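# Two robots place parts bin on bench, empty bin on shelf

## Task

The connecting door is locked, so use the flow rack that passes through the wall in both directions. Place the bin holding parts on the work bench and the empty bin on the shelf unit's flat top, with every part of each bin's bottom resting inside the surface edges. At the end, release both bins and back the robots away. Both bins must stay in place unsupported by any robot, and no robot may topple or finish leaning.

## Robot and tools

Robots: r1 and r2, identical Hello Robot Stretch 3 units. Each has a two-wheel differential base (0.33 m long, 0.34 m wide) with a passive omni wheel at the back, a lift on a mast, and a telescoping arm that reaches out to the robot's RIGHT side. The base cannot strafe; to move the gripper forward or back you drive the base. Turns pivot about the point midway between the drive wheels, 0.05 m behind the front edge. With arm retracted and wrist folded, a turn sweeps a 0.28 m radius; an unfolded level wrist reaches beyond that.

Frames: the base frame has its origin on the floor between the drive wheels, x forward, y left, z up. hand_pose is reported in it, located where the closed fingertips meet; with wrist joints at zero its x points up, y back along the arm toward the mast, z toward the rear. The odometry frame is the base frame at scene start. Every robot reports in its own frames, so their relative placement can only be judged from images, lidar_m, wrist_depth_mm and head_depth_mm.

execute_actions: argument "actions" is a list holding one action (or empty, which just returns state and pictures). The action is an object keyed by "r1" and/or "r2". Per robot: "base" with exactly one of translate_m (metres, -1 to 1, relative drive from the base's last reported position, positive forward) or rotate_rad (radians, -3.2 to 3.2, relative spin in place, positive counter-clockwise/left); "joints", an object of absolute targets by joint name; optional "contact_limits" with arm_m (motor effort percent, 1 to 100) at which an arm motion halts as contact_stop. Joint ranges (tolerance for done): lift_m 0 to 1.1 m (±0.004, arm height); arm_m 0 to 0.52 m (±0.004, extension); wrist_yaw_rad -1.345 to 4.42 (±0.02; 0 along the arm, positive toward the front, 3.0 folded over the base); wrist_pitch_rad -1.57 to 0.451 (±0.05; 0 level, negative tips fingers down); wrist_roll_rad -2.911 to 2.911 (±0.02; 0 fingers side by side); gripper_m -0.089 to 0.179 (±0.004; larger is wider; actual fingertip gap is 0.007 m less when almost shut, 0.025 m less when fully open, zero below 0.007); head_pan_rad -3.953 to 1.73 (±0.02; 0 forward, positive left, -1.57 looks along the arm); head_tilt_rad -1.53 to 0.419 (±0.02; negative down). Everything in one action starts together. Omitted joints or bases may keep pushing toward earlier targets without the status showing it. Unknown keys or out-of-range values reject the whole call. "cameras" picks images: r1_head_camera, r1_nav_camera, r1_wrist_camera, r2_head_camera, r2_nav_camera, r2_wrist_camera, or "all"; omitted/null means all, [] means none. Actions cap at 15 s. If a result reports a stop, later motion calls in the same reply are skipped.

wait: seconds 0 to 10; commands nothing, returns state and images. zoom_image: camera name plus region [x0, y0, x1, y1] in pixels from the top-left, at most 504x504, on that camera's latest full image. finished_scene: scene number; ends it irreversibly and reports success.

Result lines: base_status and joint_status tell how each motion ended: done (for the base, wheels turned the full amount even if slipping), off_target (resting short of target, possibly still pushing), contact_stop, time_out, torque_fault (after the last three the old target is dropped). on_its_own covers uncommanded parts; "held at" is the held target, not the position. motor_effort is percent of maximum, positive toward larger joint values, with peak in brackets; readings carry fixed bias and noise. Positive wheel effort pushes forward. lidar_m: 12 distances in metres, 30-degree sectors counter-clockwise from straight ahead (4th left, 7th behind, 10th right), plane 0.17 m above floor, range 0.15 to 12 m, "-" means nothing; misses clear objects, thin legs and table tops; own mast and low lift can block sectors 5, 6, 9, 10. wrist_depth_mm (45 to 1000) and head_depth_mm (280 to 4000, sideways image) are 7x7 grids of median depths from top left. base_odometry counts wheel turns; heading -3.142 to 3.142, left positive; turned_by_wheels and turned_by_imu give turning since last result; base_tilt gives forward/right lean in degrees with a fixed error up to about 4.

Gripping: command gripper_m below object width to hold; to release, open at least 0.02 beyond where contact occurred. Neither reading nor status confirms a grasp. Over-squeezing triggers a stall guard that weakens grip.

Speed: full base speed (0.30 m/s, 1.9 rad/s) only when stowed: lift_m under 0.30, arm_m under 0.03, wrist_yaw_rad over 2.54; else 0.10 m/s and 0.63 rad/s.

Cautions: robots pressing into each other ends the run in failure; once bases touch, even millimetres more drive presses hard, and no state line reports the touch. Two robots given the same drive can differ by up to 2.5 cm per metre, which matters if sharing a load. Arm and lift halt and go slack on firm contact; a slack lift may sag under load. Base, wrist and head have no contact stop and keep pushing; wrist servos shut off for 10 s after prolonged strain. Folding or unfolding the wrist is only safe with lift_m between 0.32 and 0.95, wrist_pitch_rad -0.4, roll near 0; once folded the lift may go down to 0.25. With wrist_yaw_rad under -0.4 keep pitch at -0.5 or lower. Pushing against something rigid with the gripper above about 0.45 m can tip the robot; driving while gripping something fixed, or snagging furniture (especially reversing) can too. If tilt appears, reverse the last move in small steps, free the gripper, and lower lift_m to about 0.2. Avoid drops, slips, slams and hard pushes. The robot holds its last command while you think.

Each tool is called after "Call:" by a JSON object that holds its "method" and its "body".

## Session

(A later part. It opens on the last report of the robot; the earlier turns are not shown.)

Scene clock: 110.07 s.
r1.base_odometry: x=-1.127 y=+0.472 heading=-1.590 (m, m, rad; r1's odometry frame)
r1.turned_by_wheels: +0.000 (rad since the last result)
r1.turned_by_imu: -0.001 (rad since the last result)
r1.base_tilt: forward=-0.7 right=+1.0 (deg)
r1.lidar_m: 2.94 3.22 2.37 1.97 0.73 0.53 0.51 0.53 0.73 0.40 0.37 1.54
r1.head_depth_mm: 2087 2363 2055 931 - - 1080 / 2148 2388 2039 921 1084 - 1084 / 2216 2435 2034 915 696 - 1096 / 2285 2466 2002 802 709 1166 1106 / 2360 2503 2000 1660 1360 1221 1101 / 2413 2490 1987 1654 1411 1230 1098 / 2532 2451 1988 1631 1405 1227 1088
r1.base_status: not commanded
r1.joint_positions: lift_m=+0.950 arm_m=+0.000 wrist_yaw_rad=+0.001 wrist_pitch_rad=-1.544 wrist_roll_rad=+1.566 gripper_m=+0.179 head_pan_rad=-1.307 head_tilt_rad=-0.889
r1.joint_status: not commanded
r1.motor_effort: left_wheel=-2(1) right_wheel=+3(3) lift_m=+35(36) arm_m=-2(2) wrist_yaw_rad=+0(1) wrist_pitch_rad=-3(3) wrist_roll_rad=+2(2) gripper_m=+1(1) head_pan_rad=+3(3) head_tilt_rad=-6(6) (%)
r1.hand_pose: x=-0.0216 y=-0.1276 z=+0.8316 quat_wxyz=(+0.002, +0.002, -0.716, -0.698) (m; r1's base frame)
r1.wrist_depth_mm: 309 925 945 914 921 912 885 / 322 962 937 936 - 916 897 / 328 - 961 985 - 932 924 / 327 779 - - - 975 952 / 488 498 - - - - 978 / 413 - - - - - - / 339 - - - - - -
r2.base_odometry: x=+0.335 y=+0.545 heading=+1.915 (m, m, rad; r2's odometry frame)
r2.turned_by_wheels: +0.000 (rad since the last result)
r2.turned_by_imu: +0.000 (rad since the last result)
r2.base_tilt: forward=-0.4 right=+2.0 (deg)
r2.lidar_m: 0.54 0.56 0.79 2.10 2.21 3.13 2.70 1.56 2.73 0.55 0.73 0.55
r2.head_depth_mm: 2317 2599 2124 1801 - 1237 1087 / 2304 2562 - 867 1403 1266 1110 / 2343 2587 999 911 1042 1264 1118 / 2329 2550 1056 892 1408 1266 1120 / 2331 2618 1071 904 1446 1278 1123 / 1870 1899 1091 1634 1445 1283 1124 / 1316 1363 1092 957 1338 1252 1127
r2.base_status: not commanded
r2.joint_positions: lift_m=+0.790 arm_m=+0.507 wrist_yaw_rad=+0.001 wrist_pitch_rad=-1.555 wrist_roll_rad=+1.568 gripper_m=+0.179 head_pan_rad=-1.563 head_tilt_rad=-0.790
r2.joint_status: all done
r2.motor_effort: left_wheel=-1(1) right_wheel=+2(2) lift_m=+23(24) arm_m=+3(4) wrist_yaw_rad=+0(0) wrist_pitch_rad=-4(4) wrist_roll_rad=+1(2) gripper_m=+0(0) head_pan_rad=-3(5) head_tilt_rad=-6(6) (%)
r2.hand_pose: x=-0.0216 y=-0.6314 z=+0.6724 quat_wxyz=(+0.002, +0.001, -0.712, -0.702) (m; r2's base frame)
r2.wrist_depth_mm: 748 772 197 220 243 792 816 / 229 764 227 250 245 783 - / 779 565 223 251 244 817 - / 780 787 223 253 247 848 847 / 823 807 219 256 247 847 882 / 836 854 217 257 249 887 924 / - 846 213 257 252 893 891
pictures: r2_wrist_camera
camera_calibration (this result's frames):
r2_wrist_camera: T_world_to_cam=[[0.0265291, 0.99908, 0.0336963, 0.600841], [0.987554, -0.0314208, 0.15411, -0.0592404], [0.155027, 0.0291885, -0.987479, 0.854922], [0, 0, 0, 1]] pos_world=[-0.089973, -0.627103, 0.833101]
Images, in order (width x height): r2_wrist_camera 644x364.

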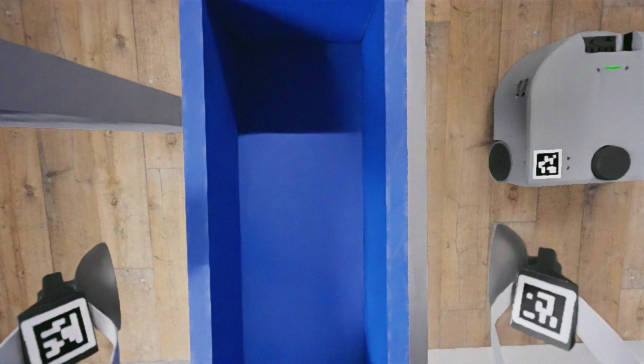

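Call:
{"method": "execute_actions", "body": {"actions": [{"r2":{"joints":{"arm_m":0.511,"lift_m":0.745}}}], "cameras": []}}

Call:
{"method": "execute_actions", "body": {"actions": [{"r2":{"joints":{"gripper_m":0.07}}}], "cameras": ["r2_wrist_camera"]}}

Call:
{"method": "execute_actions", "body": {"actions": [{"r2":{"joints":{"lift_m":0.95,"head_pan_rad":-2.5,"head_tilt_rad":-0.5}}}], "cameras": ["r2_wrist_camera","r2_head_camera","r2_nav_camera"]}}

Scene clock: 111.47 s.
r1.base_odometry: x=-1.127 y=+0.472 heading=-1.590 (m, m, rad; r1's odometry frame)
r1.turned_by_wheels: +0.000 (rad since the last result)
r1.turned_by_imu: +0.000 (rad since the last result)
r1.base_tilt: forward=-0.7 right=+0.9 (deg)
r1.lidar_m: 2.92 3.24 2.38 1.97 0.73 0.53 0.51 0.53 0.73 0.40 0.37 1.54
r1.head_depth_mm: 2069 2363 2057 931 - - 1088 / 2154 2425 2037 927 1086 - 1086 / 2203 2448 2023 916 696 - 1090 / 2271 2480 2007 804 707 1174 1111 / 2370 2502 1985 1655 1361 1221 1097 / 2431 2504 1991 1647 1413 1236 1099 / 2495 2489 1980 1644 1406 1235 1093
r1.base_status: not commanded
r1.joint_positions: lift_m=+0.950 arm_m=+0.000 wrist_yaw_rad=+0.001 wrist_pitch_rad=-1.544 wrist_roll_rad=+1.566 gripper_m=+0.179 head_pan_rad=-1.307 head_tilt_rad=-0.889
r1.joint_status: not commanded
r1.motor_effort: left_wheel=-2(1) right_wheel=+3(3) lift_m=+36(36) arm_m=-2(2) wrist_yaw_rad=+0(1) wrist_pitch_rad=-3(3) wrist_roll_rad=+2(2) gripper_m=+1(1) head_pan_rad=+3(3) head_tilt_rad=-6(5) (%)
r1.hand_pose: x=-0.0216 y=-0.1276 z=+0.8316 quat_wxyz=(+0.002, +0.002, -0.716, -0.698) (m; r1's base frame)
r1.wrist_depth_mm: 311 931 917 928 904 900 874 / 324 950 950 960 - 921 902 / 327 - 963 - - 944 933 / 328 802 - - - 955 947 / 488 501 - - - - 986 / 412 - - - - - - / 342 - - - - - -
r2.base_odometry: x=+0.335 y=+0.545 heading=+1.915 (m, m, rad; r2's odometry frame)
r2.turned_by_wheels: +0.000 (rad since the last result)
r2.turned_by_imu: +0.000 (rad since the last result)
r2.base_tilt: forward=-0.7 right=+2.0 (deg)
r2.lidar_m: 0.54 0.56 0.79 2.10 2.21 3.12 2.70 1.57 2.73 0.54 0.73 0.55
r2.head_depth_mm: 2326 2607 2125 1726 - - - / 2312 2562 2215 867 1397 1256 1115 / 2327 2575 - 910 1034 1264 1114 / 2328 2622 1070 892 1413 1276 1118 / 2348 2624 1068 904 1455 1272 1121 / 1873 1896 1088 1642 1448 1290 1124 / 1314 1370 1093 960 1338 1256 1133
r2.base_status: not commanded
r2.joint_positions: lift_m=+0.745 arm_m=+0.511 wrist_yaw_rad=+0.001 wrist_pitch_rad=-1.555 wrist_roll_rad=+1.568 gripper_m=+0.179 head_pan_rad=-1.563 head_tilt_rad=-0.790
r2.joint_status: all done
r2.motor_effort: left_wheel=+0(1) right_wheel=+2(2) lift_m=+23(27) arm_m=+4(4) wrist_yaw_rad=+0(0) wrist_pitch_rad=-4(4) wrist_roll_rad=+2(2) gripper_m=+0(0) head_pan_rad=-4(5) head_tilt_rad=-6(7) (%)
r2.hand_pose: x=-0.0216 y=-0.6354 z=+0.6274 quat_wxyz=(+0.002, +0.001, -0.712, -0.702) (m; r2's base frame)
r2.wrist_depth_mm: 697 721 181 205 158 750 771 / 225 267 205 207 160 769 - / 741 286 205 208 160 773 - / 757 751 205 209 163 814 825 / 738 782 203 210 164 827 836 / 771 789 202 211 166 836 833 / - 791 198 212 167 821 859
pictures: none
No camera images: the call's "cameras" was empty. Leave "cameras" out to get every camera's image.

Scene clock: 113.03 s.
r1.base_odometry: x=-1.127 y=+0.472 heading=-1.590 (m, m, rad; r1's odometry frame)
r1.turned_by_wheels: +0.000 (rad since the last result)
r1.turned_by_imu: +0.000 (rad since the last result)
r1.base_tilt: forward=-0.7 right=+0.9 (deg)
r1.lidar_m: 2.92 3.24 2.38 1.97 0.73 0.53 0.51 0.53 0.73 0.40 0.37 1.54
r1.head_depth_mm: 2083 2338 2052 931 - - 1079 / 2168 2382 2046 926 1086 - 1076 / 2197 2448 2024 917 696 - 1093 / 2267 2461 2000 803 709 1168 1105 / 2358 2496 2004 1648 1362 1221 1104 / 2420 2490 1979 1644 1421 1239 1098 / 2516 2450 1965 1649 1410 1231 1090
r1.base_status: not commanded
r1.joint_positions: lift_m=+0.950 arm_m=+0.000 wrist_yaw_rad=+0.001 wrist_pitch_rad=-1.544 wrist_roll_rad=+1.566 gripper_m=+0.179 head_pan_rad=-1.307 head_tilt_rad=-0.889
r1.joint_status: not commanded
r1.motor_effort: left_wheel=-1(1) right_wheel=+3(3) lift_m=+36(36) arm_m=-2(1) wrist_yaw_rad=+0(0) wrist_pitch_rad=-3(3) wrist_roll_rad=+2(2) gripper_m=+1(1) head_pan_rad=+2(2) head_tilt_rad=-5(6) (%)
r1.hand_pose: x=-0.0216 y=-0.1276 z=+0.8316 quat_wxyz=(+0.002, +0.002, -0.716, -0.698) (m; r1's base frame)
r1.wrist_depth_mm: 311 931 933 888 912 869 883 / 323 959 937 945 - 922 902 / 326 982 982 987 - 958 955 / 327 781 - - - 958 959 / 488 501 - - - - 986 / 413 - - - - - - / 339 - - - - - -
r2.base_odometry: x=+0.335 y=+0.545 heading=+1.915 (m, m, rad; r2's odometry frame)
r2.turned_by_wheels: +0.000 (rad since the last result)
r2.turned_by_imu: +0.000 (rad since the last result)
r2.base_tilt: forward=-0.6 right=+2.1 (deg)
r2.lidar_m: 0.54 0.56 0.79 2.10 2.20 3.12 2.70 1.56 2.73 0.55 0.73 0.55
r2.head_depth_mm: 2290 2568 2128 1756 - - - / 2345 2591 2196 868 1398 1252 1109 / 2342 2596 - 899 1038 1261 1115 / 2366 2603 1068 895 1424 1268 1114 / 2357 2601 1068 903 1440 1278 1125 / 1876 1884 1094 1640 1453 1280 1127 / 1315 1370 1092 956 1338 1252 1122
r2.base_status: not commanded
r2.joint_positions: lift_m=+0.745 arm_m=+0.511 wrist_yaw_rad=+0.001 wrist_pitch_rad=-1.555 wrist_roll_rad=+1.568 gripper_m=+0.071 head_pan_rad=-1.563 head_tilt_rad=-0.790
r2.joint_status: all done
r2.motor_effort: left_wheel=-1(1) right_wheel=+2(2) lift_m=+24(24) arm_m=+3(4) wrist_yaw_rad=-1(1) wrist_pitch_rad=-4(4) wrist_roll_rad=+2(2) gripper_m=-26(100) head_pan_rad=-4(4) head_tilt_rad=-6(6) (%)
r2.hand_pose: x=-0.0216 y=-0.6354 z=+0.6274 quat_wxyz=(+0.002, +0.001, -0.712, -0.702) (m; r2's base frame)
r2.wrist_depth_mm: 720 719 181 204 159 742 758 / 224 267 204 206 161 753 - / 747 285 206 208 143 764 - / 755 755 202 208 144 809 830 / 775 779 199 210 146 796 829 / 772 128 196 210 148 826 846 / 780 129 195 211 150 881 868
pictures: r2_wrist_camera
camera_calibration (this result's frames):
r2_wrist_camera: T_world_to_cam=[[0.0265292, 0.999078, 0.0337425, 0.606333], [0.987554, -0.031428, 0.154109, -0.0524263], [0.155027, 0.0292342, -0.987478, 0.810576], [0, 0, 0, 1]] pos_world=[-0.0899731, -0.631119, 0.788046]
Images, in order (width x height): r2_wrist_camera 644x364.

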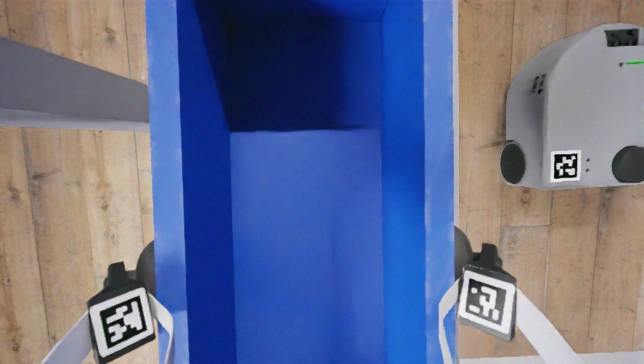

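Scene clock: 115.73 s.
r1.base_odometry: x=-1.127 y=+0.472 heading=-1.590 (m, m, rad; r1's odometry frame)
r1.turned_by_wheels: +0.000 (rad since the last result)
r1.turned_by_imu: -0.001 (rad since the last result)
r1.base_tilt: forward=-0.7 right=+0.9 (deg)
r1.lidar_m: 2.92 3.25 2.38 1.97 0.73 0.53 0.51 0.53 0.74 0.40 0.37 1.54
r1.head_depth_mm: 2082 2336 2056 931 - - 1087 / 2150 2403 2020 923 1081 - 1083 / 2221 2432 2015 918 696 - 1090 / 2285 2455 2011 801 708 1164 1106 / 2359 2499 1997 1661 1360 1218 1102 / 2397 2508 1990 1647 1423 1238 1095 / 2500 2464 1954 1654 1411 1235 1093
r1.base_status: not commanded
r1.joint_positions: lift_m=+0.950 arm_m=+0.000 wrist_yaw_rad=+0.001 wrist_pitch_rad=-1.544 wrist_roll_rad=+1.566 gripper_m=+0.179 head_pan_rad=-1.307 head_tilt_rad=-0.889
r1.joint_status: not commanded
r1.motor_effort: left_wheel=-1(2) right_wheel=+3(3) lift_m=+36(36) arm_m=-2(2) wrist_yaw_rad=-1(0) wrist_pitch_rad=-3(3) wrist_roll_rad=+2(2) gripper_m=+1(1) head_pan_rad=+3(3) head_tilt_rad=-6(5) (%)
r1.hand_pose: x=-0.0216 y=-0.1276 z=+0.8316 quat_wxyz=(+0.002, +0.002, -0.716, -0.698) (m; r1's base frame)
r1.wrist_depth_mm: 313 911 929 899 882 910 879 / 324 962 953 956 - 916 899 / 328 984 971 974 - 913 923 / 327 775 - - - 954 962 / 483 506 - - - - 994 / 410 - - - - - - / 335 - - - - - -
r2.base_odometry: x=+0.335 y=+0.545 heading=+1.915 (m, m, rad; r2's odometry frame)
r2.turned_by_wheels: +0.000 (rad since the last result)
r2.turned_by_imu: +0.000 (rad since the last result)
r2.base_tilt: forward=-0.5 right=+2.2 (deg)
r2.lidar_m: 0.54 0.56 0.80 2.10 2.21 3.12 2.69 1.56 2.73 0.55 0.73 0.55
r2.head_depth_mm: 3381 3667 2292 2321 1850 1526 - / 3529 3917 2107 2030 1865 1570 - / 3859 - 1992 1887 1877 - - / 3654 - 3912 2382 1932 - - / 3259 3492 3616 2534 2045 - - / 2889 3142 3352 2556 2029 - 1199 / 2668 2837 3021 2544 - 1414 1251
r2.base_status: not commanded
r2.joint_positions: lift_m=+0.950 arm_m=+0.511 wrist_yaw_rad=+0.001 wrist_pitch_rad=-1.555 wrist_roll_rad=+1.568 gripper_m=+0.083 head_pan_rad=-2.493 head_tilt_rad=-0.508
r2.joint_status: all done
r2.on_its_own: gripper_m is held at +0.082, not at your +0.070, by its stall guard, which is still easing
r2.motor_effort: left_wheel=-1(1) right_wheel=+2(2) lift_m=+41(45) arm_m=+3(3) wrist_yaw_rad=+0(1) wrist_pitch_rad=-4(4) wrist_roll_rad=+2(2) gripper_m=-21(27) head_pan_rad=-4(58) head_tilt_rad=+5(34) (%)
r2.hand_pose: x=-0.0216 y=-0.6354 z=+0.8317 quat_wxyz=(+0.002, +0.001, -0.712, -0.702) (m; r2's base frame)
r2.wrist_depth_mm: 909 271 182 204 160 938 983 / 274 266 205 205 160 946 971 / 349 265 204 208 143 - - / 947 282 204 208 144 - - / 308 286 199 209 146 - - / 963 128 197 211 148 - - / 939 129 195 211 150 916 972
pictures: r2_head_camera (sideways: a quarter turn clockwise sets it upright), r2_nav_camera (sideways: a quarter turn counterclockwise sets it upright), r2_wrist_camera
camera_calibration (this result's frames):
r2_head_camera: T_world_to_cam=[[0.426433, 0.295919, -0.854744, 1.1325], [0.61275, -0.789615, 0.0323312, -0.0451191], [-0.665351, -0.537531, -0.518042, 0.635618], [0, 0, 0, 1]] pos_world=[-0.0323802, -0.0290908, 1.29873]
r2_nav_camera: T_world_to_cam=[[-0.403444, -0.348246, 0.846143, -1.05907], [-0.598594, 0.799855, 0.0437839, 0.000203813], [-0.692039, -0.488831, -0.531155, 0.650089], [0, 0, 0, 1]] pos_world=[0.0227332, -0.0511965, 1.24141]
r2_wrist_camera: T_world_to_cam=[[0.0265295, 0.999078, 0.0337425, 0.599438], [0.987554, -0.0314282, 0.154109, -0.0839167], [0.155027, 0.0292341, -0.987478, 1.01235], [0, 0, 0, 1]] pos_world=[-0.089973, -0.631119, 0.992383]
Images, in order (width x height): r2_head_camera 896x504, r2_nav_camera 672x504, r2_wrist_camera 644x364.

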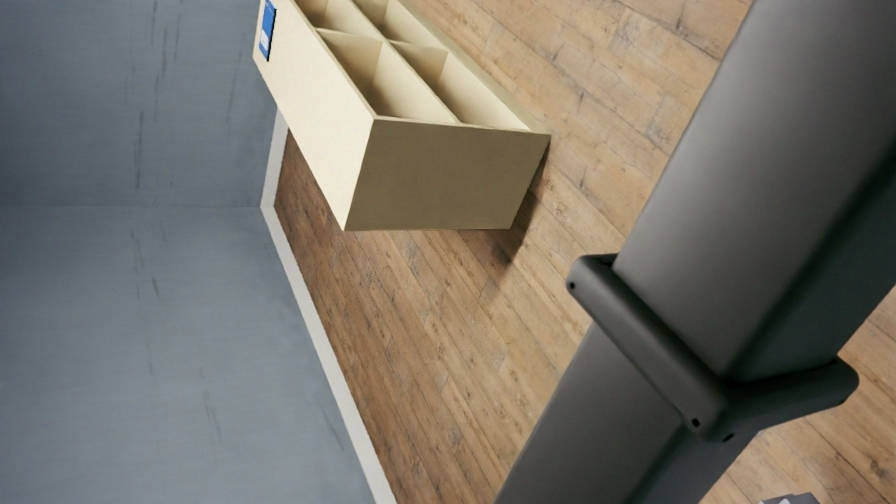

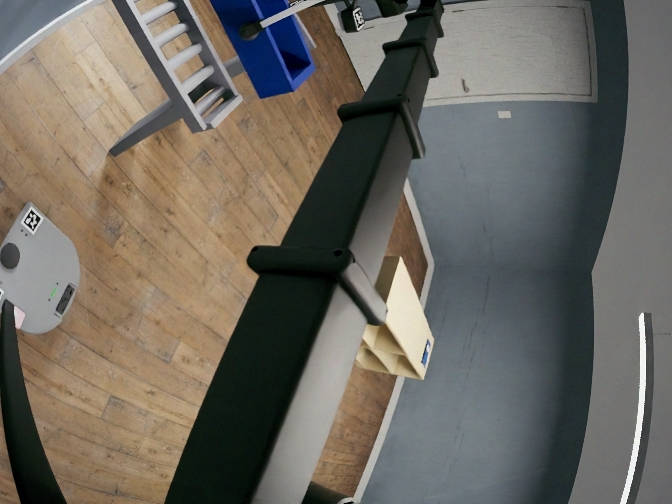

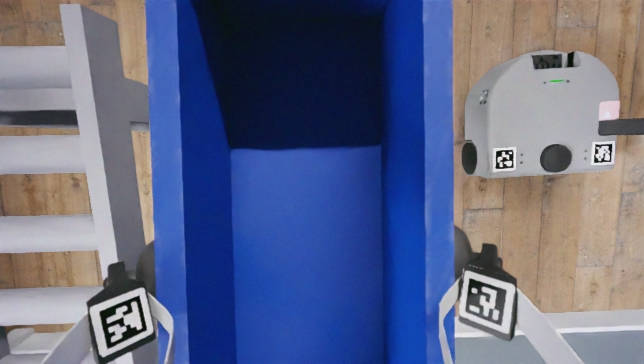

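Call:
{"method": "execute_actions", "body": {"actions": [{"r2":{"base":{"rotate_rad":0.16},"joints":{"gripper_m":0.085,"arm_m":0.47}}}], "cameras": []}}

Call:
{"method": "execute_actions", "body": {"actions": [{"r2":{"base":{"translate_m":-1.0}}}], "cameras": []}}

Call:
{"method": "execute_actions", "body": {"actions": [{"r2":{"base":{"translate_m":-0.85},"joints":{"lift_m":0.86,"head_pan_rad":-1.4,"head_tilt_rad":-0.85}}}], "cameras": ["r2_wrist_camera","r2_head_camera","r2_nav_camera"]}}

Scene clock: 117.63 s.
r1.base_odometry: x=-1.127 y=+0.472 heading=-1.590 (m, m, rad; r1's odometry frame)
r1.turned_by_wheels: +0.000 (rad since the last result)
r1.turned_by_imu: +0.000 (rad since the last result)
r1.base_tilt: forward=-0.7 right=+0.9 (deg)
r1.lidar_m: 2.92 3.26 2.37 1.97 0.73 0.53 0.51 0.53 0.73 0.40 0.37 1.54
r1.head_depth_mm: 2090 2329 2034 931 - - 1086 / 2138 2407 2052 925 1088 - 1081 / 2211 2425 2024 921 696 - 1093 / 2291 2482 2007 801 709 1167 1110 / 2365 2506 2012 1658 1367 1219 1104 / 2426 2496 1986 1650 1410 1241 1104 / 2543 2440 1962 1645 1408 1235 1099
r1.base_status: not commanded
r1.joint_positions: lift_m=+0.950 arm_m=+0.000 wrist_yaw_rad=+0.001 wrist_pitch_rad=-1.544 wrist_roll_rad=+1.566 gripper_m=+0.179 head_pan_rad=-1.307 head_tilt_rad=-0.889
r1.joint_status: not commanded
r1.motor_effort: left_wheel=-1(1) right_wheel=+3(3) lift_m=+36(36) arm_m=-2(2) wrist_yaw_rad=+0(0) wrist_pitch_rad=-3(3) wrist_roll_rad=+2(2) gripper_m=+1(1) head_pan_rad=+3(2) head_tilt_rad=-6(5) (%)
r1.hand_pose: x=-0.0216 y=-0.1276 z=+0.8316 quat_wxyz=(+0.002, +0.002, -0.716, -0.698) (m; r1's base frame)
r1.wrist_depth_mm: 310 900 944 918 904 882 871 / 324 949 951 921 - 920 936 / 327 994 955 980 - 945 925 / 327 790 - - - 989 957 / 490 500 - - - - 968 / 405 - - - - - - / 338 - - - - - -
r2.base_odometry: x=+0.335 y=+0.545 heading=+2.075 (m, m, rad; r2's odometry frame)
r2.turned_by_wheels: +0.160 (rad since the last result)
r2.turned_by_imu: +0.162 (rad since the last result)
r2.base_tilt: forward=-0.7 right=+2.0 (deg)
r2.lidar_m: 0.54 0.60 0.98 2.10 2.35 3.81 2.11 1.56 0.54 1.21 0.65 0.54
r2.head_depth_mm: 3636 3963 1958 1759 1851 1520 - / 3828 - 3766 1890 1862 1580 - / 3379 3776 3748 2502 1862 - - / 3047 3389 3555 2512 1963 - - / 2787 3045 3316 2524 2027 - - / 2597 2796 3040 2562 2066 - 1190 / 2403 2573 2772 2571 - 813 832
r2.base_status: done
r2.joint_positions: lift_m=+0.950 arm_m=+0.470 wrist_yaw_rad=+0.001 wrist_pitch_rad=-1.555 wrist_roll_rad=+1.568 gripper_m=+0.089 head_pan_rad=-2.493 head_tilt_rad=-0.507
r2.joint_status: all done
r2.motor_effort: left_wheel=-1(7) right_wheel=+2(9) lift_m=+41(41) arm_m=-3(4) wrist_yaw_rad=+0(0) wrist_pitch_rad=-4(4) wrist_roll_rad=+2(1) gripper_m=-19(25) head_pan_rad=-5(4) head_tilt_rad=+5(4) (%)
r2.hand_pose: x=-0.0216 y=-0.5949 z=+0.8317 quat_wxyz=(+0.002, +0.001, -0.712, -0.702) (m; r2's base frame)
r2.wrist_depth_mm: 276 369 181 205 159 939 951 / 283 908 204 206 161 - - / 303 963 204 206 144 - - / 303 952 202 207 145 - - / 312 937 199 209 146 - - / 324 128 196 212 148 - - / 333 129 193 210 150 898 -
pictures: none
No camera images: the call's "cameras" was empty. Leave "cameras" out to get every camera's image.

Scene clock: 128.63 s.
r1.base_odometry: x=-1.127 y=+0.472 heading=-1.590 (m, m, rad; r1's odometry frame)
r1.turned_by_wheels: +0.000 (rad since the last result)
r1.turned_by_imu: -0.003 (rad since the last result)
r1.base_tilt: forward=-0.7 right=+1.0 (deg)
r1.lidar_m: 2.92 3.23 2.37 1.97 0.73 0.53 0.51 0.53 0.73 0.40 0.37 1.54
r1.head_depth_mm: 2088 2347 2065 926 - - 1082 / 2149 2370 2043 922 1079 - 1082 / 2240 2423 2033 917 696 - 1091 / 2295 2457 2021 800 709 1166 1106 / 2330 2505 2011 1679 1361 1215 1108 / 2441 2517 1977 1655 1424 1234 1102 / 2503 2480 1979 1646 1409 1235 1091
r1.base_status: not commanded
r1.joint_positions: lift_m=+0.950 arm_m=+0.000 wrist_yaw_rad=+0.001 wrist_pitch_rad=-1.544 wrist_roll_rad=+1.566 gripper_m=+0.179 head_pan_rad=-1.307 head_tilt_rad=-0.889
r1.joint_status: not commanded
r1.motor_effort: left_wheel=-2(1) right_wheel=+3(3) lift_m=+35(36) arm_m=-2(2) wrist_yaw_rad=+1(1) wrist_pitch_rad=-3(3) wrist_roll_rad=+2(2) gripper_m=+1(0) head_pan_rad=+3(3) head_tilt_rad=-5(5) (%)
r1.hand_pose: x=-0.0216 y=-0.1276 z=+0.8316 quat_wxyz=(+0.002, +0.002, -0.716, -0.698) (m; r1's base frame)
r1.wrist_depth_mm: 309 921 923 926 887 895 880 / 326 945 930 938 - 925 909 / 328 974 973 966 - 938 934 / 327 788 - - - 959 983 / 484 504 - - - - 988 / 409 - - - - - - / 339 - - - - - -
r2.base_odometry: x=+0.818 y=-0.330 heading=+2.075 (m, m, rad; r2's odometry frame)
r2.turned_by_wheels: +0.000 (rad since the last result)
r2.turned_by_imu: +0.005 (rad since the last result)
r2.base_tilt: forward=-0.6 right=+2.0 (deg)
r2.lidar_m: 1.52 1.71 2.31 2.30 2.59 2.82 1.13 0.65 0.75 2.45 1.05 0.94
r2.head_depth_mm: 2691 2973 3083 1369 1458 1518 - / 2942 3226 3401 1323 1315 1480 - / 3065 3411 3579 1328 1066 - - / 2834 3114 3335 2511 1036 - - / 2632 2815 3102 2534 1081 - - / 2390 2553 2835 2569 1139 - 1197 / 2227 2373 2575 2584 - 1415 1258
r2.base_status: done
r2.joint_positions: lift_m=+0.950 arm_m=+0.470 wrist_yaw_rad=+0.001 wrist_pitch_rad=-1.555 wrist_roll_rad=+1.568 gripper_m=+0.089 head_pan_rad=-2.493 head_tilt_rad=-0.507
r2.joint_status: not commanded
r2.motor_effort: left_wheel=-1(4) right_wheel=+2(2) lift_m=+40(41) arm_m=-3(3) wrist_yaw_rad=-1(0) wrist_pitch_rad=-4(4) wrist_roll_rad=+2(2) gripper_m=-19(19) head_pan_rad=-5(4) head_tilt_rad=+6(5) (%)
r2.hand_pose: x=-0.0216 y=-0.5949 z=+0.8317 quat_wxyz=(+0.002, +0.001, -0.712, -0.702) (m; r2's base frame)
r2.wrist_depth_mm: 886 889 181 204 159 937 940 / 886 906 204 205 160 - 987 / 908 951 205 206 144 - - / 981 941 203 207 144 - - / 941 965 199 210 145 - - / - 128 197 208 148 - - / - 129 195 211 149 - -
pictures: none
No camera images: the call's "cameras" was empty. Leave "cameras" out to get every camera's image.

Scene clock: 138.43 s.
r1.base_odometry: x=-1.127 y=+0.472 heading=-1.590 (m, m, rad; r1's odometry frame)
r1.turned_by_wheels: +0.000 (rad since the last result)
r1.turned_by_imu: -0.002 (rad since the last result)
r1.base_tilt: forward=-0.7 right=+0.9 (deg)
r1.lidar_m: 2.93 3.23 2.37 1.97 0.73 0.53 0.51 0.53 0.73 0.40 0.37 1.54
r1.head_depth_mm: 2089 2319 2040 933 - - 1088 / 2136 2398 2042 923 1090 - 1084 / 2226 2441 2033 918 697 - 1092 / 2278 2470 2008 804 709 1169 1112 / 2352 2511 1985 1659 1362 1213 1105 / 2396 2493 1979 1656 1413 1241 1097 / 2503 2456 1957 1626 1409 1236 1090
r1.base_status: not commanded
r1.joint_positions: lift_m=+0.950 arm_m=+0.000 wrist_yaw_rad=+0.001 wrist_pitch_rad=-1.544 wrist_roll_rad=+1.566 gripper_m=+0.179 head_pan_rad=-1.307 head_tilt_rad=-0.889
r1.joint_status: not commanded
r1.motor_effort: left_wheel=-2(2) right_wheel=+3(3) lift_m=+35(36) arm_m=-1(1) wrist_yaw_rad=-1(0) wrist_pitch_rad=-3(3) wrist_roll_rad=+2(2) gripper_m=+1(1) head_pan_rad=+3(2) head_tilt_rad=-5(6) (%)
r1.hand_pose: x=-0.0216 y=-0.1276 z=+0.8316 quat_wxyz=(+0.002, +0.002, -0.716, -0.698) (m; r1's base frame)
r1.wrist_depth_mm: 314 947 921 902 919 895 889 / 323 956 979 936 - 925 899 / 328 987 962 987 - 945 921 / 326 785 - - - 964 947 / 487 497 - - - - 979 / 413 - - - - - - / 337 - - - - - -
r2.base_odometry: x=+1.228 y=-1.075 heading=+2.075 (m, m, rad; r2's odometry frame)
r2.turned_by_wheels: +0.000 (rad since the last result)
r2.turned_by_imu: +0.005 (rad since the last result)
r2.base_tilt: forward=-0.7 right=+2.0 (deg)
r2.lidar_m: 2.35 2.66 2.48 2.47 2.36 1.96 0.84 0.87 0.37 2.30 0.52 1.73
r2.head_depth_mm: 1875 - 1937 758 741 843 1061 / 1981 - 1948 812 743 909 1085 / 2081 2348 1411 815 747 962 1120 / 2155 2417 1976 834 765 1153 1110 / 2255 2469 2050 881 787 1201 1113 / 2369 2604 2069 933 885 1230 1115 / 2467 2651 2061 1709 1420 1269 1115
r2.base_status: done
r2.joint_positions: lift_m=+0.860 arm_m=+0.470 wrist_yaw_rad=+0.001 wrist_pitch_rad=-1.555 wrist_roll_rad=+1.568 gripper_m=+0.089 head_pan_rad=-1.407 head_tilt_rad=-0.839
r2.joint_status: all done
r2.motor_effort: left_wheel=+0(4) right_wheel=+2(2) lift_m=+25(36) arm_m=-3(4) wrist_yaw_rad=-1(0) wrist_pitch_rad=-4(4) wrist_roll_rad=+2(2) gripper_m=-19(19) head_pan_rad=+5(64) head_tilt_rad=-7(32) (%)
r2.hand_pose: x=-0.0216 y=-0.5949 z=+0.7424 quat_wxyz=(+0.002, +0.001, -0.712, -0.702) (m; r2's base frame)
r2.wrist_depth_mm: 833 806 181 203 159 284 284 / 847 827 204 206 161 288 292 / 854 850 205 206 162 294 293 / 882 888 202 208 144 299 305 / 880 901 200 209 146 306 941 / 893 128 196 209 148 317 959 / 924 128 194 212 149 323 -
pictures: r2_head_camera (sideways: a quarter turn clockwise sets it upright), r2_nav_camera (sideways: a quarter turn counterclockwise sets it upright), r2_wrist_camera
camera_calibration (this result's frames):
r2_head_camera: T_world_to_cam=[[-0.103715, 0.761882, -0.639358, 0.855002], [0.986046, 0.162926, 0.0341947, -0.0498078], [0.13022, -0.62689, -0.768148, 0.956095], [0, 0, 0, 1]] pos_world=[0.0132863, -0.0439295, 1.28278]
r2_nav_camera: T_world_to_cam=[[0.160151, -0.762465, 0.626896, -0.776753], [-0.984309, -0.171015, 0.0434604, 0.00299685], [0.0740714, -0.62402, -0.77789, 0.966353], [0, 0, 0, 1]] pos_world=[0.0557684, 0.0112883, 1.23853]
r2_wrist_camera: T_world_to_cam=[[0.026529, 0.999078, 0.0337425, 0.562008], [0.987554, -0.0314278, 0.154109, -0.068873], [0.155027, 0.0292342, -0.987478, 0.92293], [0, 0, 0, 1]] pos_world=[-0.0899731, -0.590636, 0.903023]
Images, in order (width x height): r2_head_camera 896x504, r2_nav_camera 672x504, r2_wrist_camera 644x364.

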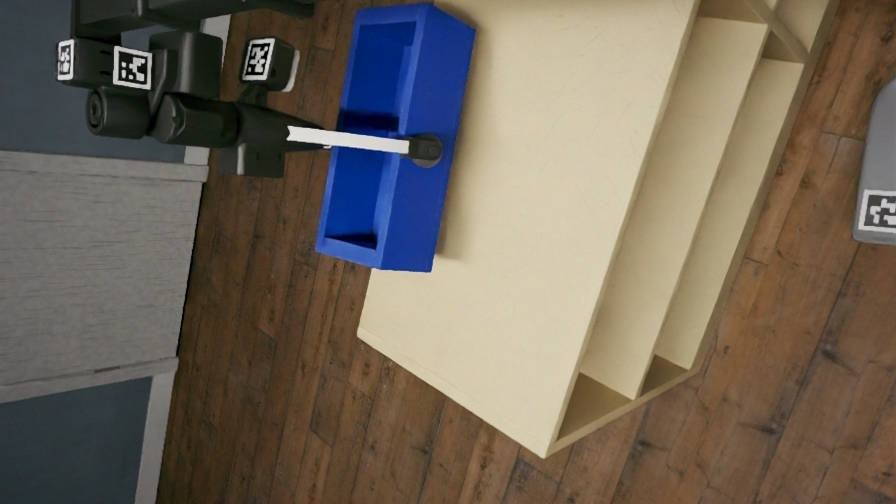

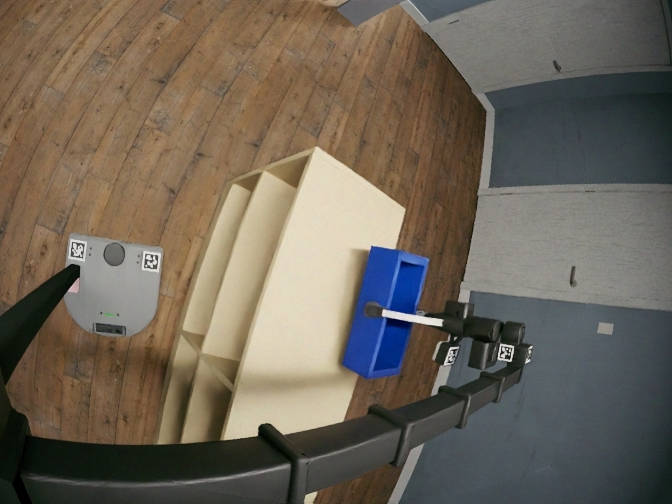

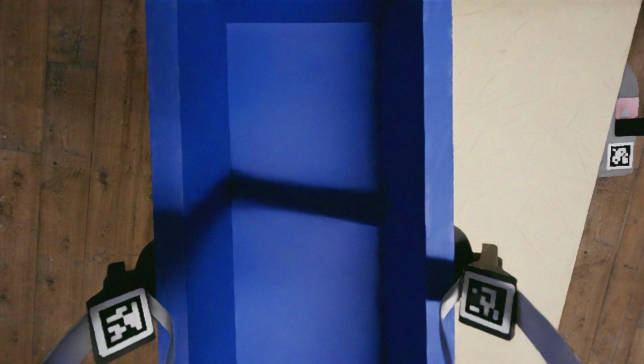

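Call:
{"method": "execute_actions", "body": {"actions": [{"r2":{"joints":{"arm_m":0.395,"lift_m":0.805}}}], "cameras": []}}

Call:
{"method": "execute_actions", "body": {"actions": [{"r2":{"joints":{"lift_m":0.785}}}], "cameras": ["r2_wrist_camera","r2_head_camera"]}}

Scene clock: 140.33 s.
r1.base_odometry: x=-1.127 y=+0.472 heading=-1.590 (m, m, rad; r1's odometry frame)
r1.turned_by_wheels: +0.000 (rad since the last result)
r1.turned_by_imu: +0.000 (rad since the last result)
r1.base_tilt: forward=-0.6 right=+0.9 (deg)
r1.lidar_m: 2.92 3.24 2.38 1.97 0.73 0.53 0.51 0.53 0.73 0.40 0.37 1.54
r1.head_depth_mm: 2099 2344 2052 932 - - 1085 / 2128 2385 2029 922 1081 - 1084 / 2206 2428 2020 915 695 - 1091 / 2266 2475 2003 801 709 1164 1107 / 2371 2515 1993 1657 1361 1216 1100 / 2438 2478 1993 1634 1426 1243 1093 / 2516 2473 1976 1655 1407 1227 1093
r1.base_status: not commanded
r1.joint_positions: lift_m=+0.950 arm_m=+0.000 wrist_yaw_rad=+0.001 wrist_pitch_rad=-1.544 wrist_roll_rad=+1.566 gripper_m=+0.179 head_pan_rad=-1.307 head_tilt_rad=-0.889
r1.joint_status: not commanded
r1.motor_effort: left_wheel=-2(0) right_wheel=+3(2) lift_m=+35(36) arm_m=-2(1) wrist_yaw_rad=-1(0) wrist_pitch_rad=-3(3) wrist_roll_rad=+2(2) gripper_m=+1(1) head_pan_rad=+3(3) head_tilt_rad=-6(6) (%)
r1.hand_pose: x=-0.0216 y=-0.1276 z=+0.8316 quat_wxyz=(+0.002, +0.002, -0.716, -0.698) (m; r1's base frame)
r1.wrist_depth_mm: 313 922 917 901 909 919 866 / 322 972 953 930 - 916 917 / 328 972 998 967 - 936 938 / 325 800 - - - 986 965 / 480 509 - - - - - / 409 - - - - - - / 341 - - - - - -
r2.base_odometry: x=+1.228 y=-1.075 heading=+2.075 (m, m, rad; r2's odometry frame)
r2.turned_by_wheels: +0.000 (rad since the last result)
r2.turned_by_imu: +0.000 (rad since the last result)
r2.base_tilt: forward=-0.6 right=+2.0 (deg)
r2.lidar_m: 2.35 2.65 2.48 2.47 2.35 1.97 0.84 0.87 0.37 2.29 0.52 1.73
r2.head_depth_mm: 1947 2156 - 765 723 842 1061 / 2014 2255 - 794 731 906 1082 / 2075 2349 2078 790 744 960 1124 / 2184 2406 2010 771 766 1151 1106 / 2264 2489 2041 882 786 1196 1106 / 2367 2564 2042 928 886 1238 1111 / 2499 2592 2058 1718 1425 1263 1112
r2.base_status: not commanded
r2.joint_positions: lift_m=+0.805 arm_m=+0.395 wrist_yaw_rad=+0.001 wrist_pitch_rad=-1.555 wrist_roll_rad=+1.568 gripper_m=+0.089 head_pan_rad=-1.407 head_tilt_rad=-0.839
r2.joint_status: all done
r2.motor_effort: left_wheel=-1(1) right_wheel=+2(2) lift_m=+24(25) arm_m=-3(4) wrist_yaw_rad=-1(0) wrist_pitch_rad=-4(4) wrist_roll_rad=+2(2) gripper_m=-19(19) head_pan_rad=+5(6) head_tilt_rad=-6(7) (%)
r2.hand_pose: x=-0.0216 y=-0.5199 z=+0.6874 quat_wxyz=(+0.002, +0.001, -0.712, -0.702) (m; r2's base frame)
r2.wrist_depth_mm: 761 218 181 205 159 231 232 / 498 222 203 206 160 234 237 / 517 226 205 208 162 239 242 / 520 232 202 208 144 241 883 / 535 236 200 208 146 250 896 / 242 129 197 211 148 258 915 / 844 129 193 212 150 261 923
pictures: none
No camera images: the call's "cameras" was empty. Leave "cameras" out to get every camera's image.

Scene clock: 141.27 s.
r1.base_odometry: x=-1.127 y=+0.472 heading=-1.590 (m, m, rad; r1's odometry frame)
r1.turned_by_wheels: +0.000 (rad since the last result)
r1.turned_by_imu: +0.000 (rad since the last result)
r1.base_tilt: forward=-0.7 right=+0.9 (deg)
r1.lidar_m: 2.92 3.23 2.37 1.97 0.73 0.53 0.51 0.53 0.73 0.40 0.37 1.54
r1.head_depth_mm: 2079 2338 2069 931 - - 1086 / 2130 2385 2010 921 1085 - 1078 / 2224 2451 2018 919 697 - 1097 / 2262 2464 2016 802 709 1167 1106 / 2357 2490 1999 1654 1363 1218 1107 / 2428 2479 1994 1648 1409 1239 1098 / 2500 2483 1965 1655 1406 1233 1098
r1.base_status: not commanded
r1.joint_positions: lift_m=+0.950 arm_m=+0.000 wrist_yaw_rad=+0.001 wrist_pitch_rad=-1.544 wrist_roll_rad=+1.566 gripper_m=+0.179 head_pan_rad=-1.307 head_tilt_rad=-0.889
r1.joint_status: not commanded
r1.motor_effort: left_wheel=-1(2) right_wheel=+3(3) lift_m=+36(36) arm_m=-2(2) wrist_yaw_rad=-1(1) wrist_pitch_rad=-3(3) wrist_roll_rad=+2(2) gripper_m=+1(1) head_pan_rad=+3(3) head_tilt_rad=-5(6) (%)
r1.hand_pose: x=-0.0216 y=-0.1276 z=+0.8316 quat_wxyz=(+0.002, +0.002, -0.716, -0.698) (m; r1's base frame)
r1.wrist_depth_mm: 310 923 910 934 903 908 877 / 324 961 949 966 - 934 917 / 329 980 - 955 - 912 927 / 326 799 - - - 991 948 / 490 501 - - - - 959 / 410 - - - - - - / 338 - - - - - -
r2.base_odometry: x=+1.228 y=-1.075 heading=+2.075 (m, m, rad; r2's odometry frame)
r2.turned_by_wheels: +0.000 (rad since the last result)
r2.turned_by_imu: +0.000 (rad since the last result)
r2.base_tilt: forward=-0.5 right=+2.0 (deg)
r2.lidar_m: 2.35 2.64 2.49 2.48 2.36 1.97 0.84 0.87 0.37 2.30 0.52 1.72
r2.head_depth_mm: 1952 2203 - 795 725 854 1064 / 2032 2305 - 803 730 904 1089 / 2100 2371 2067 819 743 960 1119 / 2184 2418 2022 807 767 1153 1110 / 2256 2502 2027 879 788 1198 1112 / 2364 2576 2025 927 886 1230 1111 / 2493 2658 2067 1699 1418 1258 1122
r2.base_status: not commanded
r2.joint_positions: lift_m=+0.785 arm_m=+0.395 wrist_yaw_rad=+0.001 wrist_pitch_rad=-1.555 wrist_roll_rad=+1.568 gripper_m=+0.089 head_pan_rad=-1.407 head_tilt_rad=-0.839
r2.joint_status: all done
r2.motor_effort: left_wheel=+0(1) right_wheel=+2(2) lift_m=+24(24) arm_m=-3(3) wrist_yaw_rad=-1(1) wrist_pitch_rad=-4(4) wrist_roll_rad=+2(2) gripper_m=-19(19) head_pan_rad=+5(5) head_tilt_rad=-6(8) (%)
r2.hand_pose: x=-0.0216 y=-0.5199 z=+0.6674 quat_wxyz=(+0.002, +0.001, -0.712, -0.702) (m; r2's base frame)
r2.wrist_depth_mm: 201 125 189 195 139 211 213 / 204 205 196 199 141 215 218 / 208 208 200 202 143 219 222 / 211 212 201 206 145 222 228 / 217 215 198 209 146 228 877 / 221 128 197 210 148 235 878 / 225 129 194 216 160 239 904
pictures: r2_head_camera (sideways: a quarter turn clockwise sets it upright), r2_wrist_camera
camera_calibration (this result's frames):
r2_head_camera: T_world_to_cam=[[-0.103737, 0.761969, -0.639251, 0.854862], [0.986045, 0.162931, 0.0341947, -0.0498078], [0.130209, -0.626782, -0.768238, 0.956212], [0, 0, 0, 1]] pos_world=[0.0132863, -0.0439268, 1.28277]
r2_wrist_camera: T_world_to_cam=[[0.0265297, 0.999078, 0.0337424, 0.489607], [0.987554, -0.0314285, 0.154109, -0.0549601], [0.155027, 0.029234, -0.987478, 0.846689], [0, 0, 0, 1]] pos_world=[-0.089973, -0.515635, 0.828036]
Images, in order (width x height): r2_head_camera 896x504, r2_wrist_camera 644x364.

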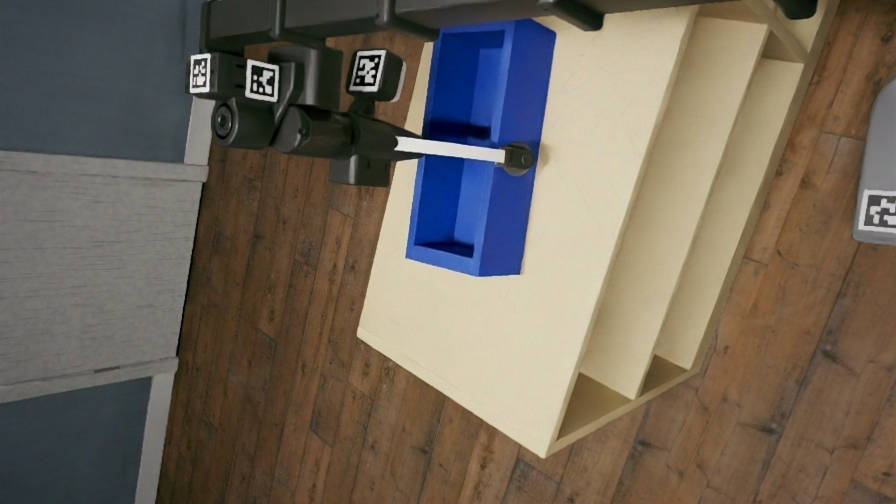

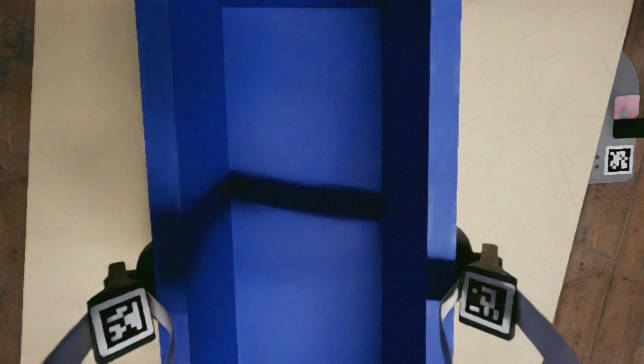

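Call:
{"method": "execute_actions", "body": {"actions": [{"r2":{"joints":{"lift_m":0.78}}}], "cameras": []}}

Call:
{"method": "execute_actions", "body": {"actions": [{"r2":{"joints":{"gripper_m":0.179}}}], "cameras": []}}

Call:
{"method": "execute_actions", "body": {"actions": [{"r2":{"joints":{"lift_m":0.9}}}], "cameras": []}}

Call:
{"method": "execute_actions", "body": {"actions": [{"r2":{"joints":{"arm_m":0.0}}}], "cameras": ["r2_head_camera"]}}

Scene clock: 142.10 s.
r1.base_odometry: x=-1.127 y=+0.472 heading=-1.590 (m, m, rad; r1's odometry frame)
r1.turned_by_wheels: +0.000 (rad since the last result)
r1.turned_by_imu: +0.000 (rad since the last result)
r1.base_tilt: forward=-0.7 right=+0.9 (deg)
r1.lidar_m: 2.92 3.25 2.38 1.97 0.73 0.53 0.51 0.53 0.73 0.40 0.37 1.54
r1.head_depth_mm: 2072 2340 2065 929 - - 1086 / 2126 2377 2046 926 1084 - 1081 / 2217 2425 2020 918 698 - 1095 / 2276 2472 2010 803 707 1166 1102 / 2372 2509 1991 1655 1366 1216 1104 / 2431 2465 1994 1644 1413 1229 1098 / 2515 2464 1990 1642 1409 1228 1087
r1.base_status: not commanded
r1.joint_positions: lift_m=+0.950 arm_m=+0.000 wrist_yaw_rad=+0.001 wrist_pitch_rad=-1.544 wrist_roll_rad=+1.566 gripper_m=+0.179 head_pan_rad=-1.307 head_tilt_rad=-0.889
r1.joint_status: not commanded
r1.motor_effort: left_wheel=-1(1) right_wheel=+3(3) lift_m=+36(36) arm_m=-2(2) wrist_yaw_rad=+0(1) wrist_pitch_rad=-3(3) wrist_roll_rad=+2(2) gripper_m=+1(0) head_pan_rad=+3(3) head_tilt_rad=-6(6) (%)
r1.hand_pose: x=-0.0216 y=-0.1276 z=+0.8316 quat_wxyz=(+0.002, +0.002, -0.716, -0.698) (m; r1's base frame)
r1.wrist_depth_mm: 310 923 910 893 893 879 879 / 324 979 950 958 - 935 902 / 328 989 962 973 - 918 916 / 328 783 - - - 984 935 / 494 505 - - - - 993 / 409 - - - - - - / 340 - - - - - -
r2.base_odometry: x=+1.228 y=-1.075 heading=+2.075 (m, m, rad; r2's odometry frame)
r2.turned_by_wheels: +0.000 (rad since the last result)
r2.turned_by_imu: +0.000 (rad since the last result)
r2.base_tilt: forward=-0.6 right=+2.0 (deg)
r2.lidar_m: 2.36 2.66 2.48 2.48 2.35 1.97 0.84 0.87 0.37 2.29 0.52 1.73
r2.head_depth_mm: 1946 2185 - 797 726 857 1064 / 2019 2261 - 810 729 908 1086 / 2082 2333 2078 823 746 962 1119 / 2173 2456 2032 831 765 1153 1109 / 2252 2482 2022 886 788 1200 1105 / 2374 2588 2059 929 887 1232 1116 / 2456 2656 2068 1704 1417 1269 1115
r2.base_status: not commanded
r2.joint_positions: lift_m=+0.780 arm_m=+0.395 wrist_yaw_rad=+0.001 wrist_pitch_rad=-1.556 wrist_roll_rad=+1.568 gripper_m=+0.089 head_pan_rad=-1.407 head_tilt_rad=-0.839
r2.joint_status: all done
r2.motor_effort: left_wheel=+0(1) right_wheel=+2(2) lift_m=+21(25) arm_m=-4(4) wrist_yaw_rad=+0(1) wrist_pitch_rad=-4(4) wrist_roll_rad=+1(2) gripper_m=-19(19) head_pan_rad=+5(5) head_tilt_rad=-7(7) (%)
r2.hand_pose: x=-0.0216 y=-0.5196 z=+0.6625 quat_wxyz=(+0.002, +0.001, -0.712, -0.702) (m; r2's base frame)
r2.wrist_depth_mm: 195 125 188 191 140 205 207 / 200 125 192 195 141 210 213 / 203 204 196 200 143 214 217 / 208 206 202 204 144 219 224 / 212 210 201 207 145 224 871 / 217 127 197 212 148 229 889 / 219 131 195 217 170 235 881
pictures: none
No camera images: the call's "cameras" was empty. Leave "cameras" out to get every camera's image.

Scene clock: 143.50 s.
r1.base_odometry: x=-1.127 y=+0.472 heading=-1.590 (m, m, rad; r1's odometry frame)
r1.turned_by_wheels: +0.000 (rad since the last result)
r1.turned_by_imu: +0.000 (rad since the last result)
r1.base_tilt: forward=-0.7 right=+0.9 (deg)
r1.lidar_m: 2.93 3.23 2.38 1.97 0.73 0.53 0.51 0.53 0.73 0.40 0.37 1.54
r1.head_depth_mm: 2069 2318 2056 934 - - 1085 / 2134 2395 2052 922 1085 - 1081 / 2210 2444 2037 916 697 - 1090 / 2279 2470 2012 801 710 1170 1108 / 2348 2502 2005 1664 1369 1219 1102 / 2436 2472 1971 1652 1414 1234 1106 / 2507 2476 1957 1650 1401 1235 1096
r1.base_status: not commanded
r1.joint_positions: lift_m=+0.950 arm_m=+0.000 wrist_yaw_rad=+0.001 wrist_pitch_rad=-1.544 wrist_roll_rad=+1.566 gripper_m=+0.179 head_pan_rad=-1.307 head_tilt_rad=-0.889
r1.joint_status: not commanded
r1.motor_effort: left_wheel=-2(1) right_wheel=+2(3) lift_m=+36(36) arm_m=-2(2) wrist_yaw_rad=-1(0) wrist_pitch_rad=-3(3) wrist_roll_rad=+2(2) gripper_m=+1(1) head_pan_rad=+3(3) head_tilt_rad=-5(5) (%)
r1.hand_pose: x=-0.0216 y=-0.1276 z=+0.8316 quat_wxyz=(+0.002, +0.002, -0.716, -0.698) (m; r1's base frame)
r1.wrist_depth_mm: 311 945 950 937 924 887 896 / 324 975 944 945 - 907 896 / 329 987 996 974 - 929 922 / 329 774 - - - 957 970 / 491 507 - - - - - / 410 - - - - - - / 339 - - - - - -
r2.base_odometry: x=+1.228 y=-1.075 heading=+2.075 (m, m, rad; r2's odometry frame)
r2.turned_by_wheels: +0.000 (rad since the last result)
r2.turned_by_imu: +0.000 (rad since the last result)
r2.base_tilt: forward=-0.6 right=+2.0 (deg)
r2.lidar_m: 2.35 2.65 2.48 2.47 2.36 1.98 0.84 0.87 0.37 2.29 0.52 1.73
r2.head_depth_mm: 1952 2185 - 799 727 858 1059 / 2020 2272 - 808 730 907 1084 / 2095 2357 2079 818 744 961 1122 / 2166 2395 2036 833 764 1151 1107 / 2255 2495 2050 880 786 1190 1111 / 2362 2589 2066 931 886 1230 1118 / 2468 2647 2063 1699 1424 1262 1118
r2.base_status: not commanded
r2.joint_positions: lift_m=+0.780 arm_m=+0.395 wrist_yaw_rad=+0.001 wrist_pitch_rad=-1.556 wrist_roll_rad=+1.568 gripper_m=+0.179 head_pan_rad=-1.407 head_tilt_rad=-0.839
r2.joint_status: all done
r2.motor_effort: left_wheel=+0(1) right_wheel=+2(2) lift_m=+22(22) arm_m=-3(3) wrist_yaw_rad=-1(0) wrist_pitch_rad=-4(4) wrist_roll_rad=+2(1) gripper_m=+0(84) head_pan_rad=+5(5) head_tilt_rad=-7(7) (%)
r2.hand_pose: x=-0.0216 y=-0.5196 z=+0.6625 quat_wxyz=(+0.002, +0.001, -0.712, -0.702) (m; r2's base frame)
r2.wrist_depth_mm: 195 126 190 192 138 206 209 / 199 124 193 196 140 208 212 / 202 203 197 199 141 214 216 / 208 209 200 203 143 220 222 / 211 213 202 207 145 224 841 / - 217 198 213 146 228 888 / - 222 196 218 171 235 929
pictures: none
No camera images: the call's "cameras" was empty. Leave "cameras" out to get every camera's image.

Scene clock: 145.43 s.
r1.base_odometry: x=-1.127 y=+0.472 heading=-1.590 (m, m, rad; r1's odometry frame)
r1.turned_by_wheels: +0.000 (rad since the last result)
r1.turned_by_imu: +0.000 (rad since the last result)
r1.base_tilt: forward=-0.6 right=+1.0 (deg)
r1.lidar_m: 2.93 3.24 2.38 1.97 0.73 0.53 0.51 0.53 0.74 0.40 0.37 1.54
r1.head_depth_mm: 2105 2345 2041 935 - - 1085 / 2149 2398 2037 927 1089 - 1077 / 2225 2426 2021 915 696 - 1087 / 2290 2441 2017 797 707 1163 1106 / 2366 2526 2000 1651 1361 1221 1103 / 2416 2488 1992 1657 1419 1243 1096 / 2525 2466 1974 1653 1408 1230 1101
r1.base_status: not commanded
r1.joint_positions: lift_m=+0.950 arm_m=+0.000 wrist_yaw_rad=+0.001 wrist_pitch_rad=-1.544 wrist_roll_rad=+1.566 gripper_m=+0.179 head_pan_rad=-1.307 head_tilt_rad=-0.889
r1.joint_status: not commanded
r1.motor_effort: left_wheel=-2(2) right_wheel=+2(3) lift_m=+35(36) arm_m=-2(2) wrist_yaw_rad=+0(1) wrist_pitch_rad=-3(3) wrist_roll_rad=+2(2) gripper_m=+1(1) head_pan_rad=+2(3) head_tilt_rad=-5(5) (%)
r1.hand_pose: x=-0.0216 y=-0.1276 z=+0.8316 quat_wxyz=(+0.002, +0.002, -0.716, -0.698) (m; r1's base frame)
r1.wrist_depth_mm: 311 940 930 905 919 903 876 / 323 959 927 940 - 930 894 / 328 999 962 961 - 929 944 / 329 797 - - - 954 970 / 477 508 - - - - 994 / 411 - - - - - - / 340 - - - - - -
r2.base_odometry: x=+1.228 y=-1.075 heading=+2.075 (m, m, rad; r2's odometry frame)
r2.turned_by_wheels: +0.000 (rad since the last result)
r2.turned_by_imu: +0.000 (rad since the last result)
r2.base_tilt: forward=-0.7 right=+2.2 (deg)
r2.lidar_m: 2.35 2.66 2.48 2.48 2.35 1.98 0.84 0.87 0.37 2.30 0.52 1.73
r2.head_depth_mm: 1858 2247 1936 821 723 844 1057 / 1972 - 1920 815 730 905 1080 / 2079 2384 1979 824 743 962 1118 / 2160 2411 2036 829 768 1152 1107 / 2252 2464 2038 879 787 1199 1108 / 2375 2569 2048 933 886 1230 1116 / 2457 2608 2066 1697 1424 1271 1118
r2.base_status: not commanded
r2.joint_positions: lift_m=+0.900 arm_m=+0.395 wrist_yaw_rad=+0.001 wrist_pitch_rad=-1.556 wrist_roll_rad=+1.568 gripper_m=+0.179 head_pan_rad=-1.407 head_tilt_rad=-0.839
r2.joint_status: all done
r2.motor_effort: left_wheel=-1(1) right_wheel=+2(2) lift_m=+39(41) arm_m=-3(3) wrist_yaw_rad=+0(0) wrist_pitch_rad=-4(4) wrist_roll_rad=+2(1) gripper_m=+0(0) head_pan_rad=+5(5) head_tilt_rad=-7(7) (%)
r2.hand_pose: x=-0.0216 y=-0.5196 z=+0.7818 quat_wxyz=(+0.002, +0.001, -0.712, -0.702) (m; r2's base frame)
r2.wrist_depth_mm: 855 311 253 231 320 325 922 / 878 313 311 310 322 330 940 / 882 325 313 314 330 332 966 / 881 332 321 321 335 962 938 / 953 333 327 331 343 947 - / 943 338 337 338 355 - - / - 347 346 302 355 - -
pictures: none
No camera images: the call's "cameras" was empty. Leave "cameras" out to get every camera's image.

Scene clock: 149.53 s.
r1.base_odometry: x=-1.127 y=+0.472 heading=-1.590 (m, m, rad; r1's odometry frame)
r1.turned_by_wheels: +0.000 (rad since the last result)
r1.turned_by_imu: -0.001 (rad since the last result)
r1.base_tilt: forward=-0.7 right=+0.9 (deg)
r1.lidar_m: 2.93 3.23 2.37 1.97 0.73 0.53 0.51 0.53 0.73 0.40 0.37 1.54
r1.head_depth_mm: 2070 2326 2067 927 - - 1086 / 2149 2378 2045 921 1083 - 1082 / 2241 2407 2029 917 695 - 1095 / 2281 2451 2003 803 707 1161 1110 / 2332 2496 1996 1665 1369 1216 1100 / 2451 2477 1995 1651 1415 1232 1099 / 2485 2471 1958 1642 1410 1236 1097
r1.base_status: not commanded
r1.joint_positions: lift_m=+0.950 arm_m=+0.000 wrist_yaw_rad=+0.001 wrist_pitch_rad=-1.544 wrist_roll_rad=+1.566 gripper_m=+0.179 head_pan_rad=-1.307 head_tilt_rad=-0.889
r1.joint_status: not commanded
r1.motor_effort: left_wheel=-1(2) right_wheel=+3(3) lift_m=+36(36) arm_m=-1(2) wrist_yaw_rad=+0(1) wrist_pitch_rad=-3(3) wrist_roll_rad=+2(2) gripper_m=+1(1) head_pan_rad=+3(3) head_tilt_rad=-6(6) (%)
r1.hand_pose: x=-0.0216 y=-0.1276 z=+0.8316 quat_wxyz=(+0.002, +0.002, -0.716, -0.698) (m; r1's base frame)
r1.wrist_depth_mm: 310 924 913 905 900 905 885 / 324 955 953 921 - 924 919 / 328 - 969 965 - 941 943 / 328 784 - - - 969 963 / 490 512 - - - - - / 411 - - - - - - / 341 - - - - - -
r2.base_odometry: x=+1.228 y=-1.075 heading=+2.075 (m, m, rad; r2's odometry frame)
r2.turned_by_wheels: +0.000 (rad since the last result)
r2.turned_by_imu: +0.000 (rad since the last result)
r2.base_tilt: forward=-0.6 right=+1.8 (deg)
r2.lidar_m: 2.36 2.66 2.48 2.47 2.35 1.98 0.84 0.87 0.37 2.29 0.52 1.73
r2.head_depth_mm: 1967 2240 2009 842 - - 1062 / 2007 2306 2000 816 - - 1080 / 2092 2379 2017 820 749 951 1103 / 2170 2413 2044 829 767 1153 1102 / 2256 2486 2040 879 788 1203 1115 / 2373 2592 2046 932 888 1230 1112 / 2494 2619 2044 1715 1428 1262 1114
r2.base_status: not commanded
r2.joint_positions: lift_m=+0.900 arm_m=+0.000 wrist_yaw_rad=+0.001 wrist_pitch_rad=-1.556 wrist_roll_rad=+1.568 gripper_m=+0.179 head_pan_rad=-1.407 head_tilt_rad=-0.839
r2.joint_status: all done
r2.motor_effort: left_wheel=-1(1) right_wheel=+2(2) lift_m=+39(39) arm_m=-4(4) wrist_yaw_rad=-1(0) wrist_pitch_rad=-4(4) wrist_roll_rad=+1(1) gripper_m=+0(0) head_pan_rad=+5(6) head_tilt_rad=-8(6) (%)
r2.hand_pose: x=-0.0216 y=-0.1246 z=+0.7818 quat_wxyz=(+0.002, +0.001, -0.712, -0.702) (m; r2's base frame)
r2.wrist_depth_mm: 307 394 795 891 884 888 906 / 308 555 819 872 904 899 946 / 316 572 838 - - 916 925 / 323 576 900 927 948 973 973 / 332 599 955 954 972 979 - / 332 604 968 953 - - - / - 610 - - - - -
pictures: r2_head_camera (sideways: a quarter turn clockwise sets it upright)
camera_calibration (this result's frames):
r2_head_camera: T_world_to_cam=[[-0.103798, 0.762013, -0.639188, 0.854781], [0.986034, 0.162997, 0.0341947, -0.0498077], [0.130242, -0.626712, -0.76829, 0.956279], [0, 0, 0, 1]] pos_world=[0.0132891, -0.0439247, 1.28277]
Images, in order (width x height): r2_head_camera 896x504.

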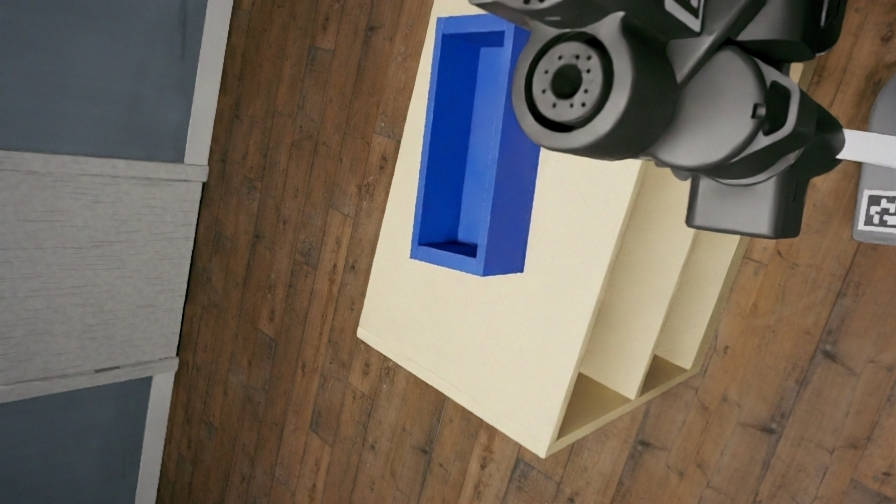

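Call:
{"method": "finished_scene", "body": {"scene": 1}}

The scene is finished: the task was done.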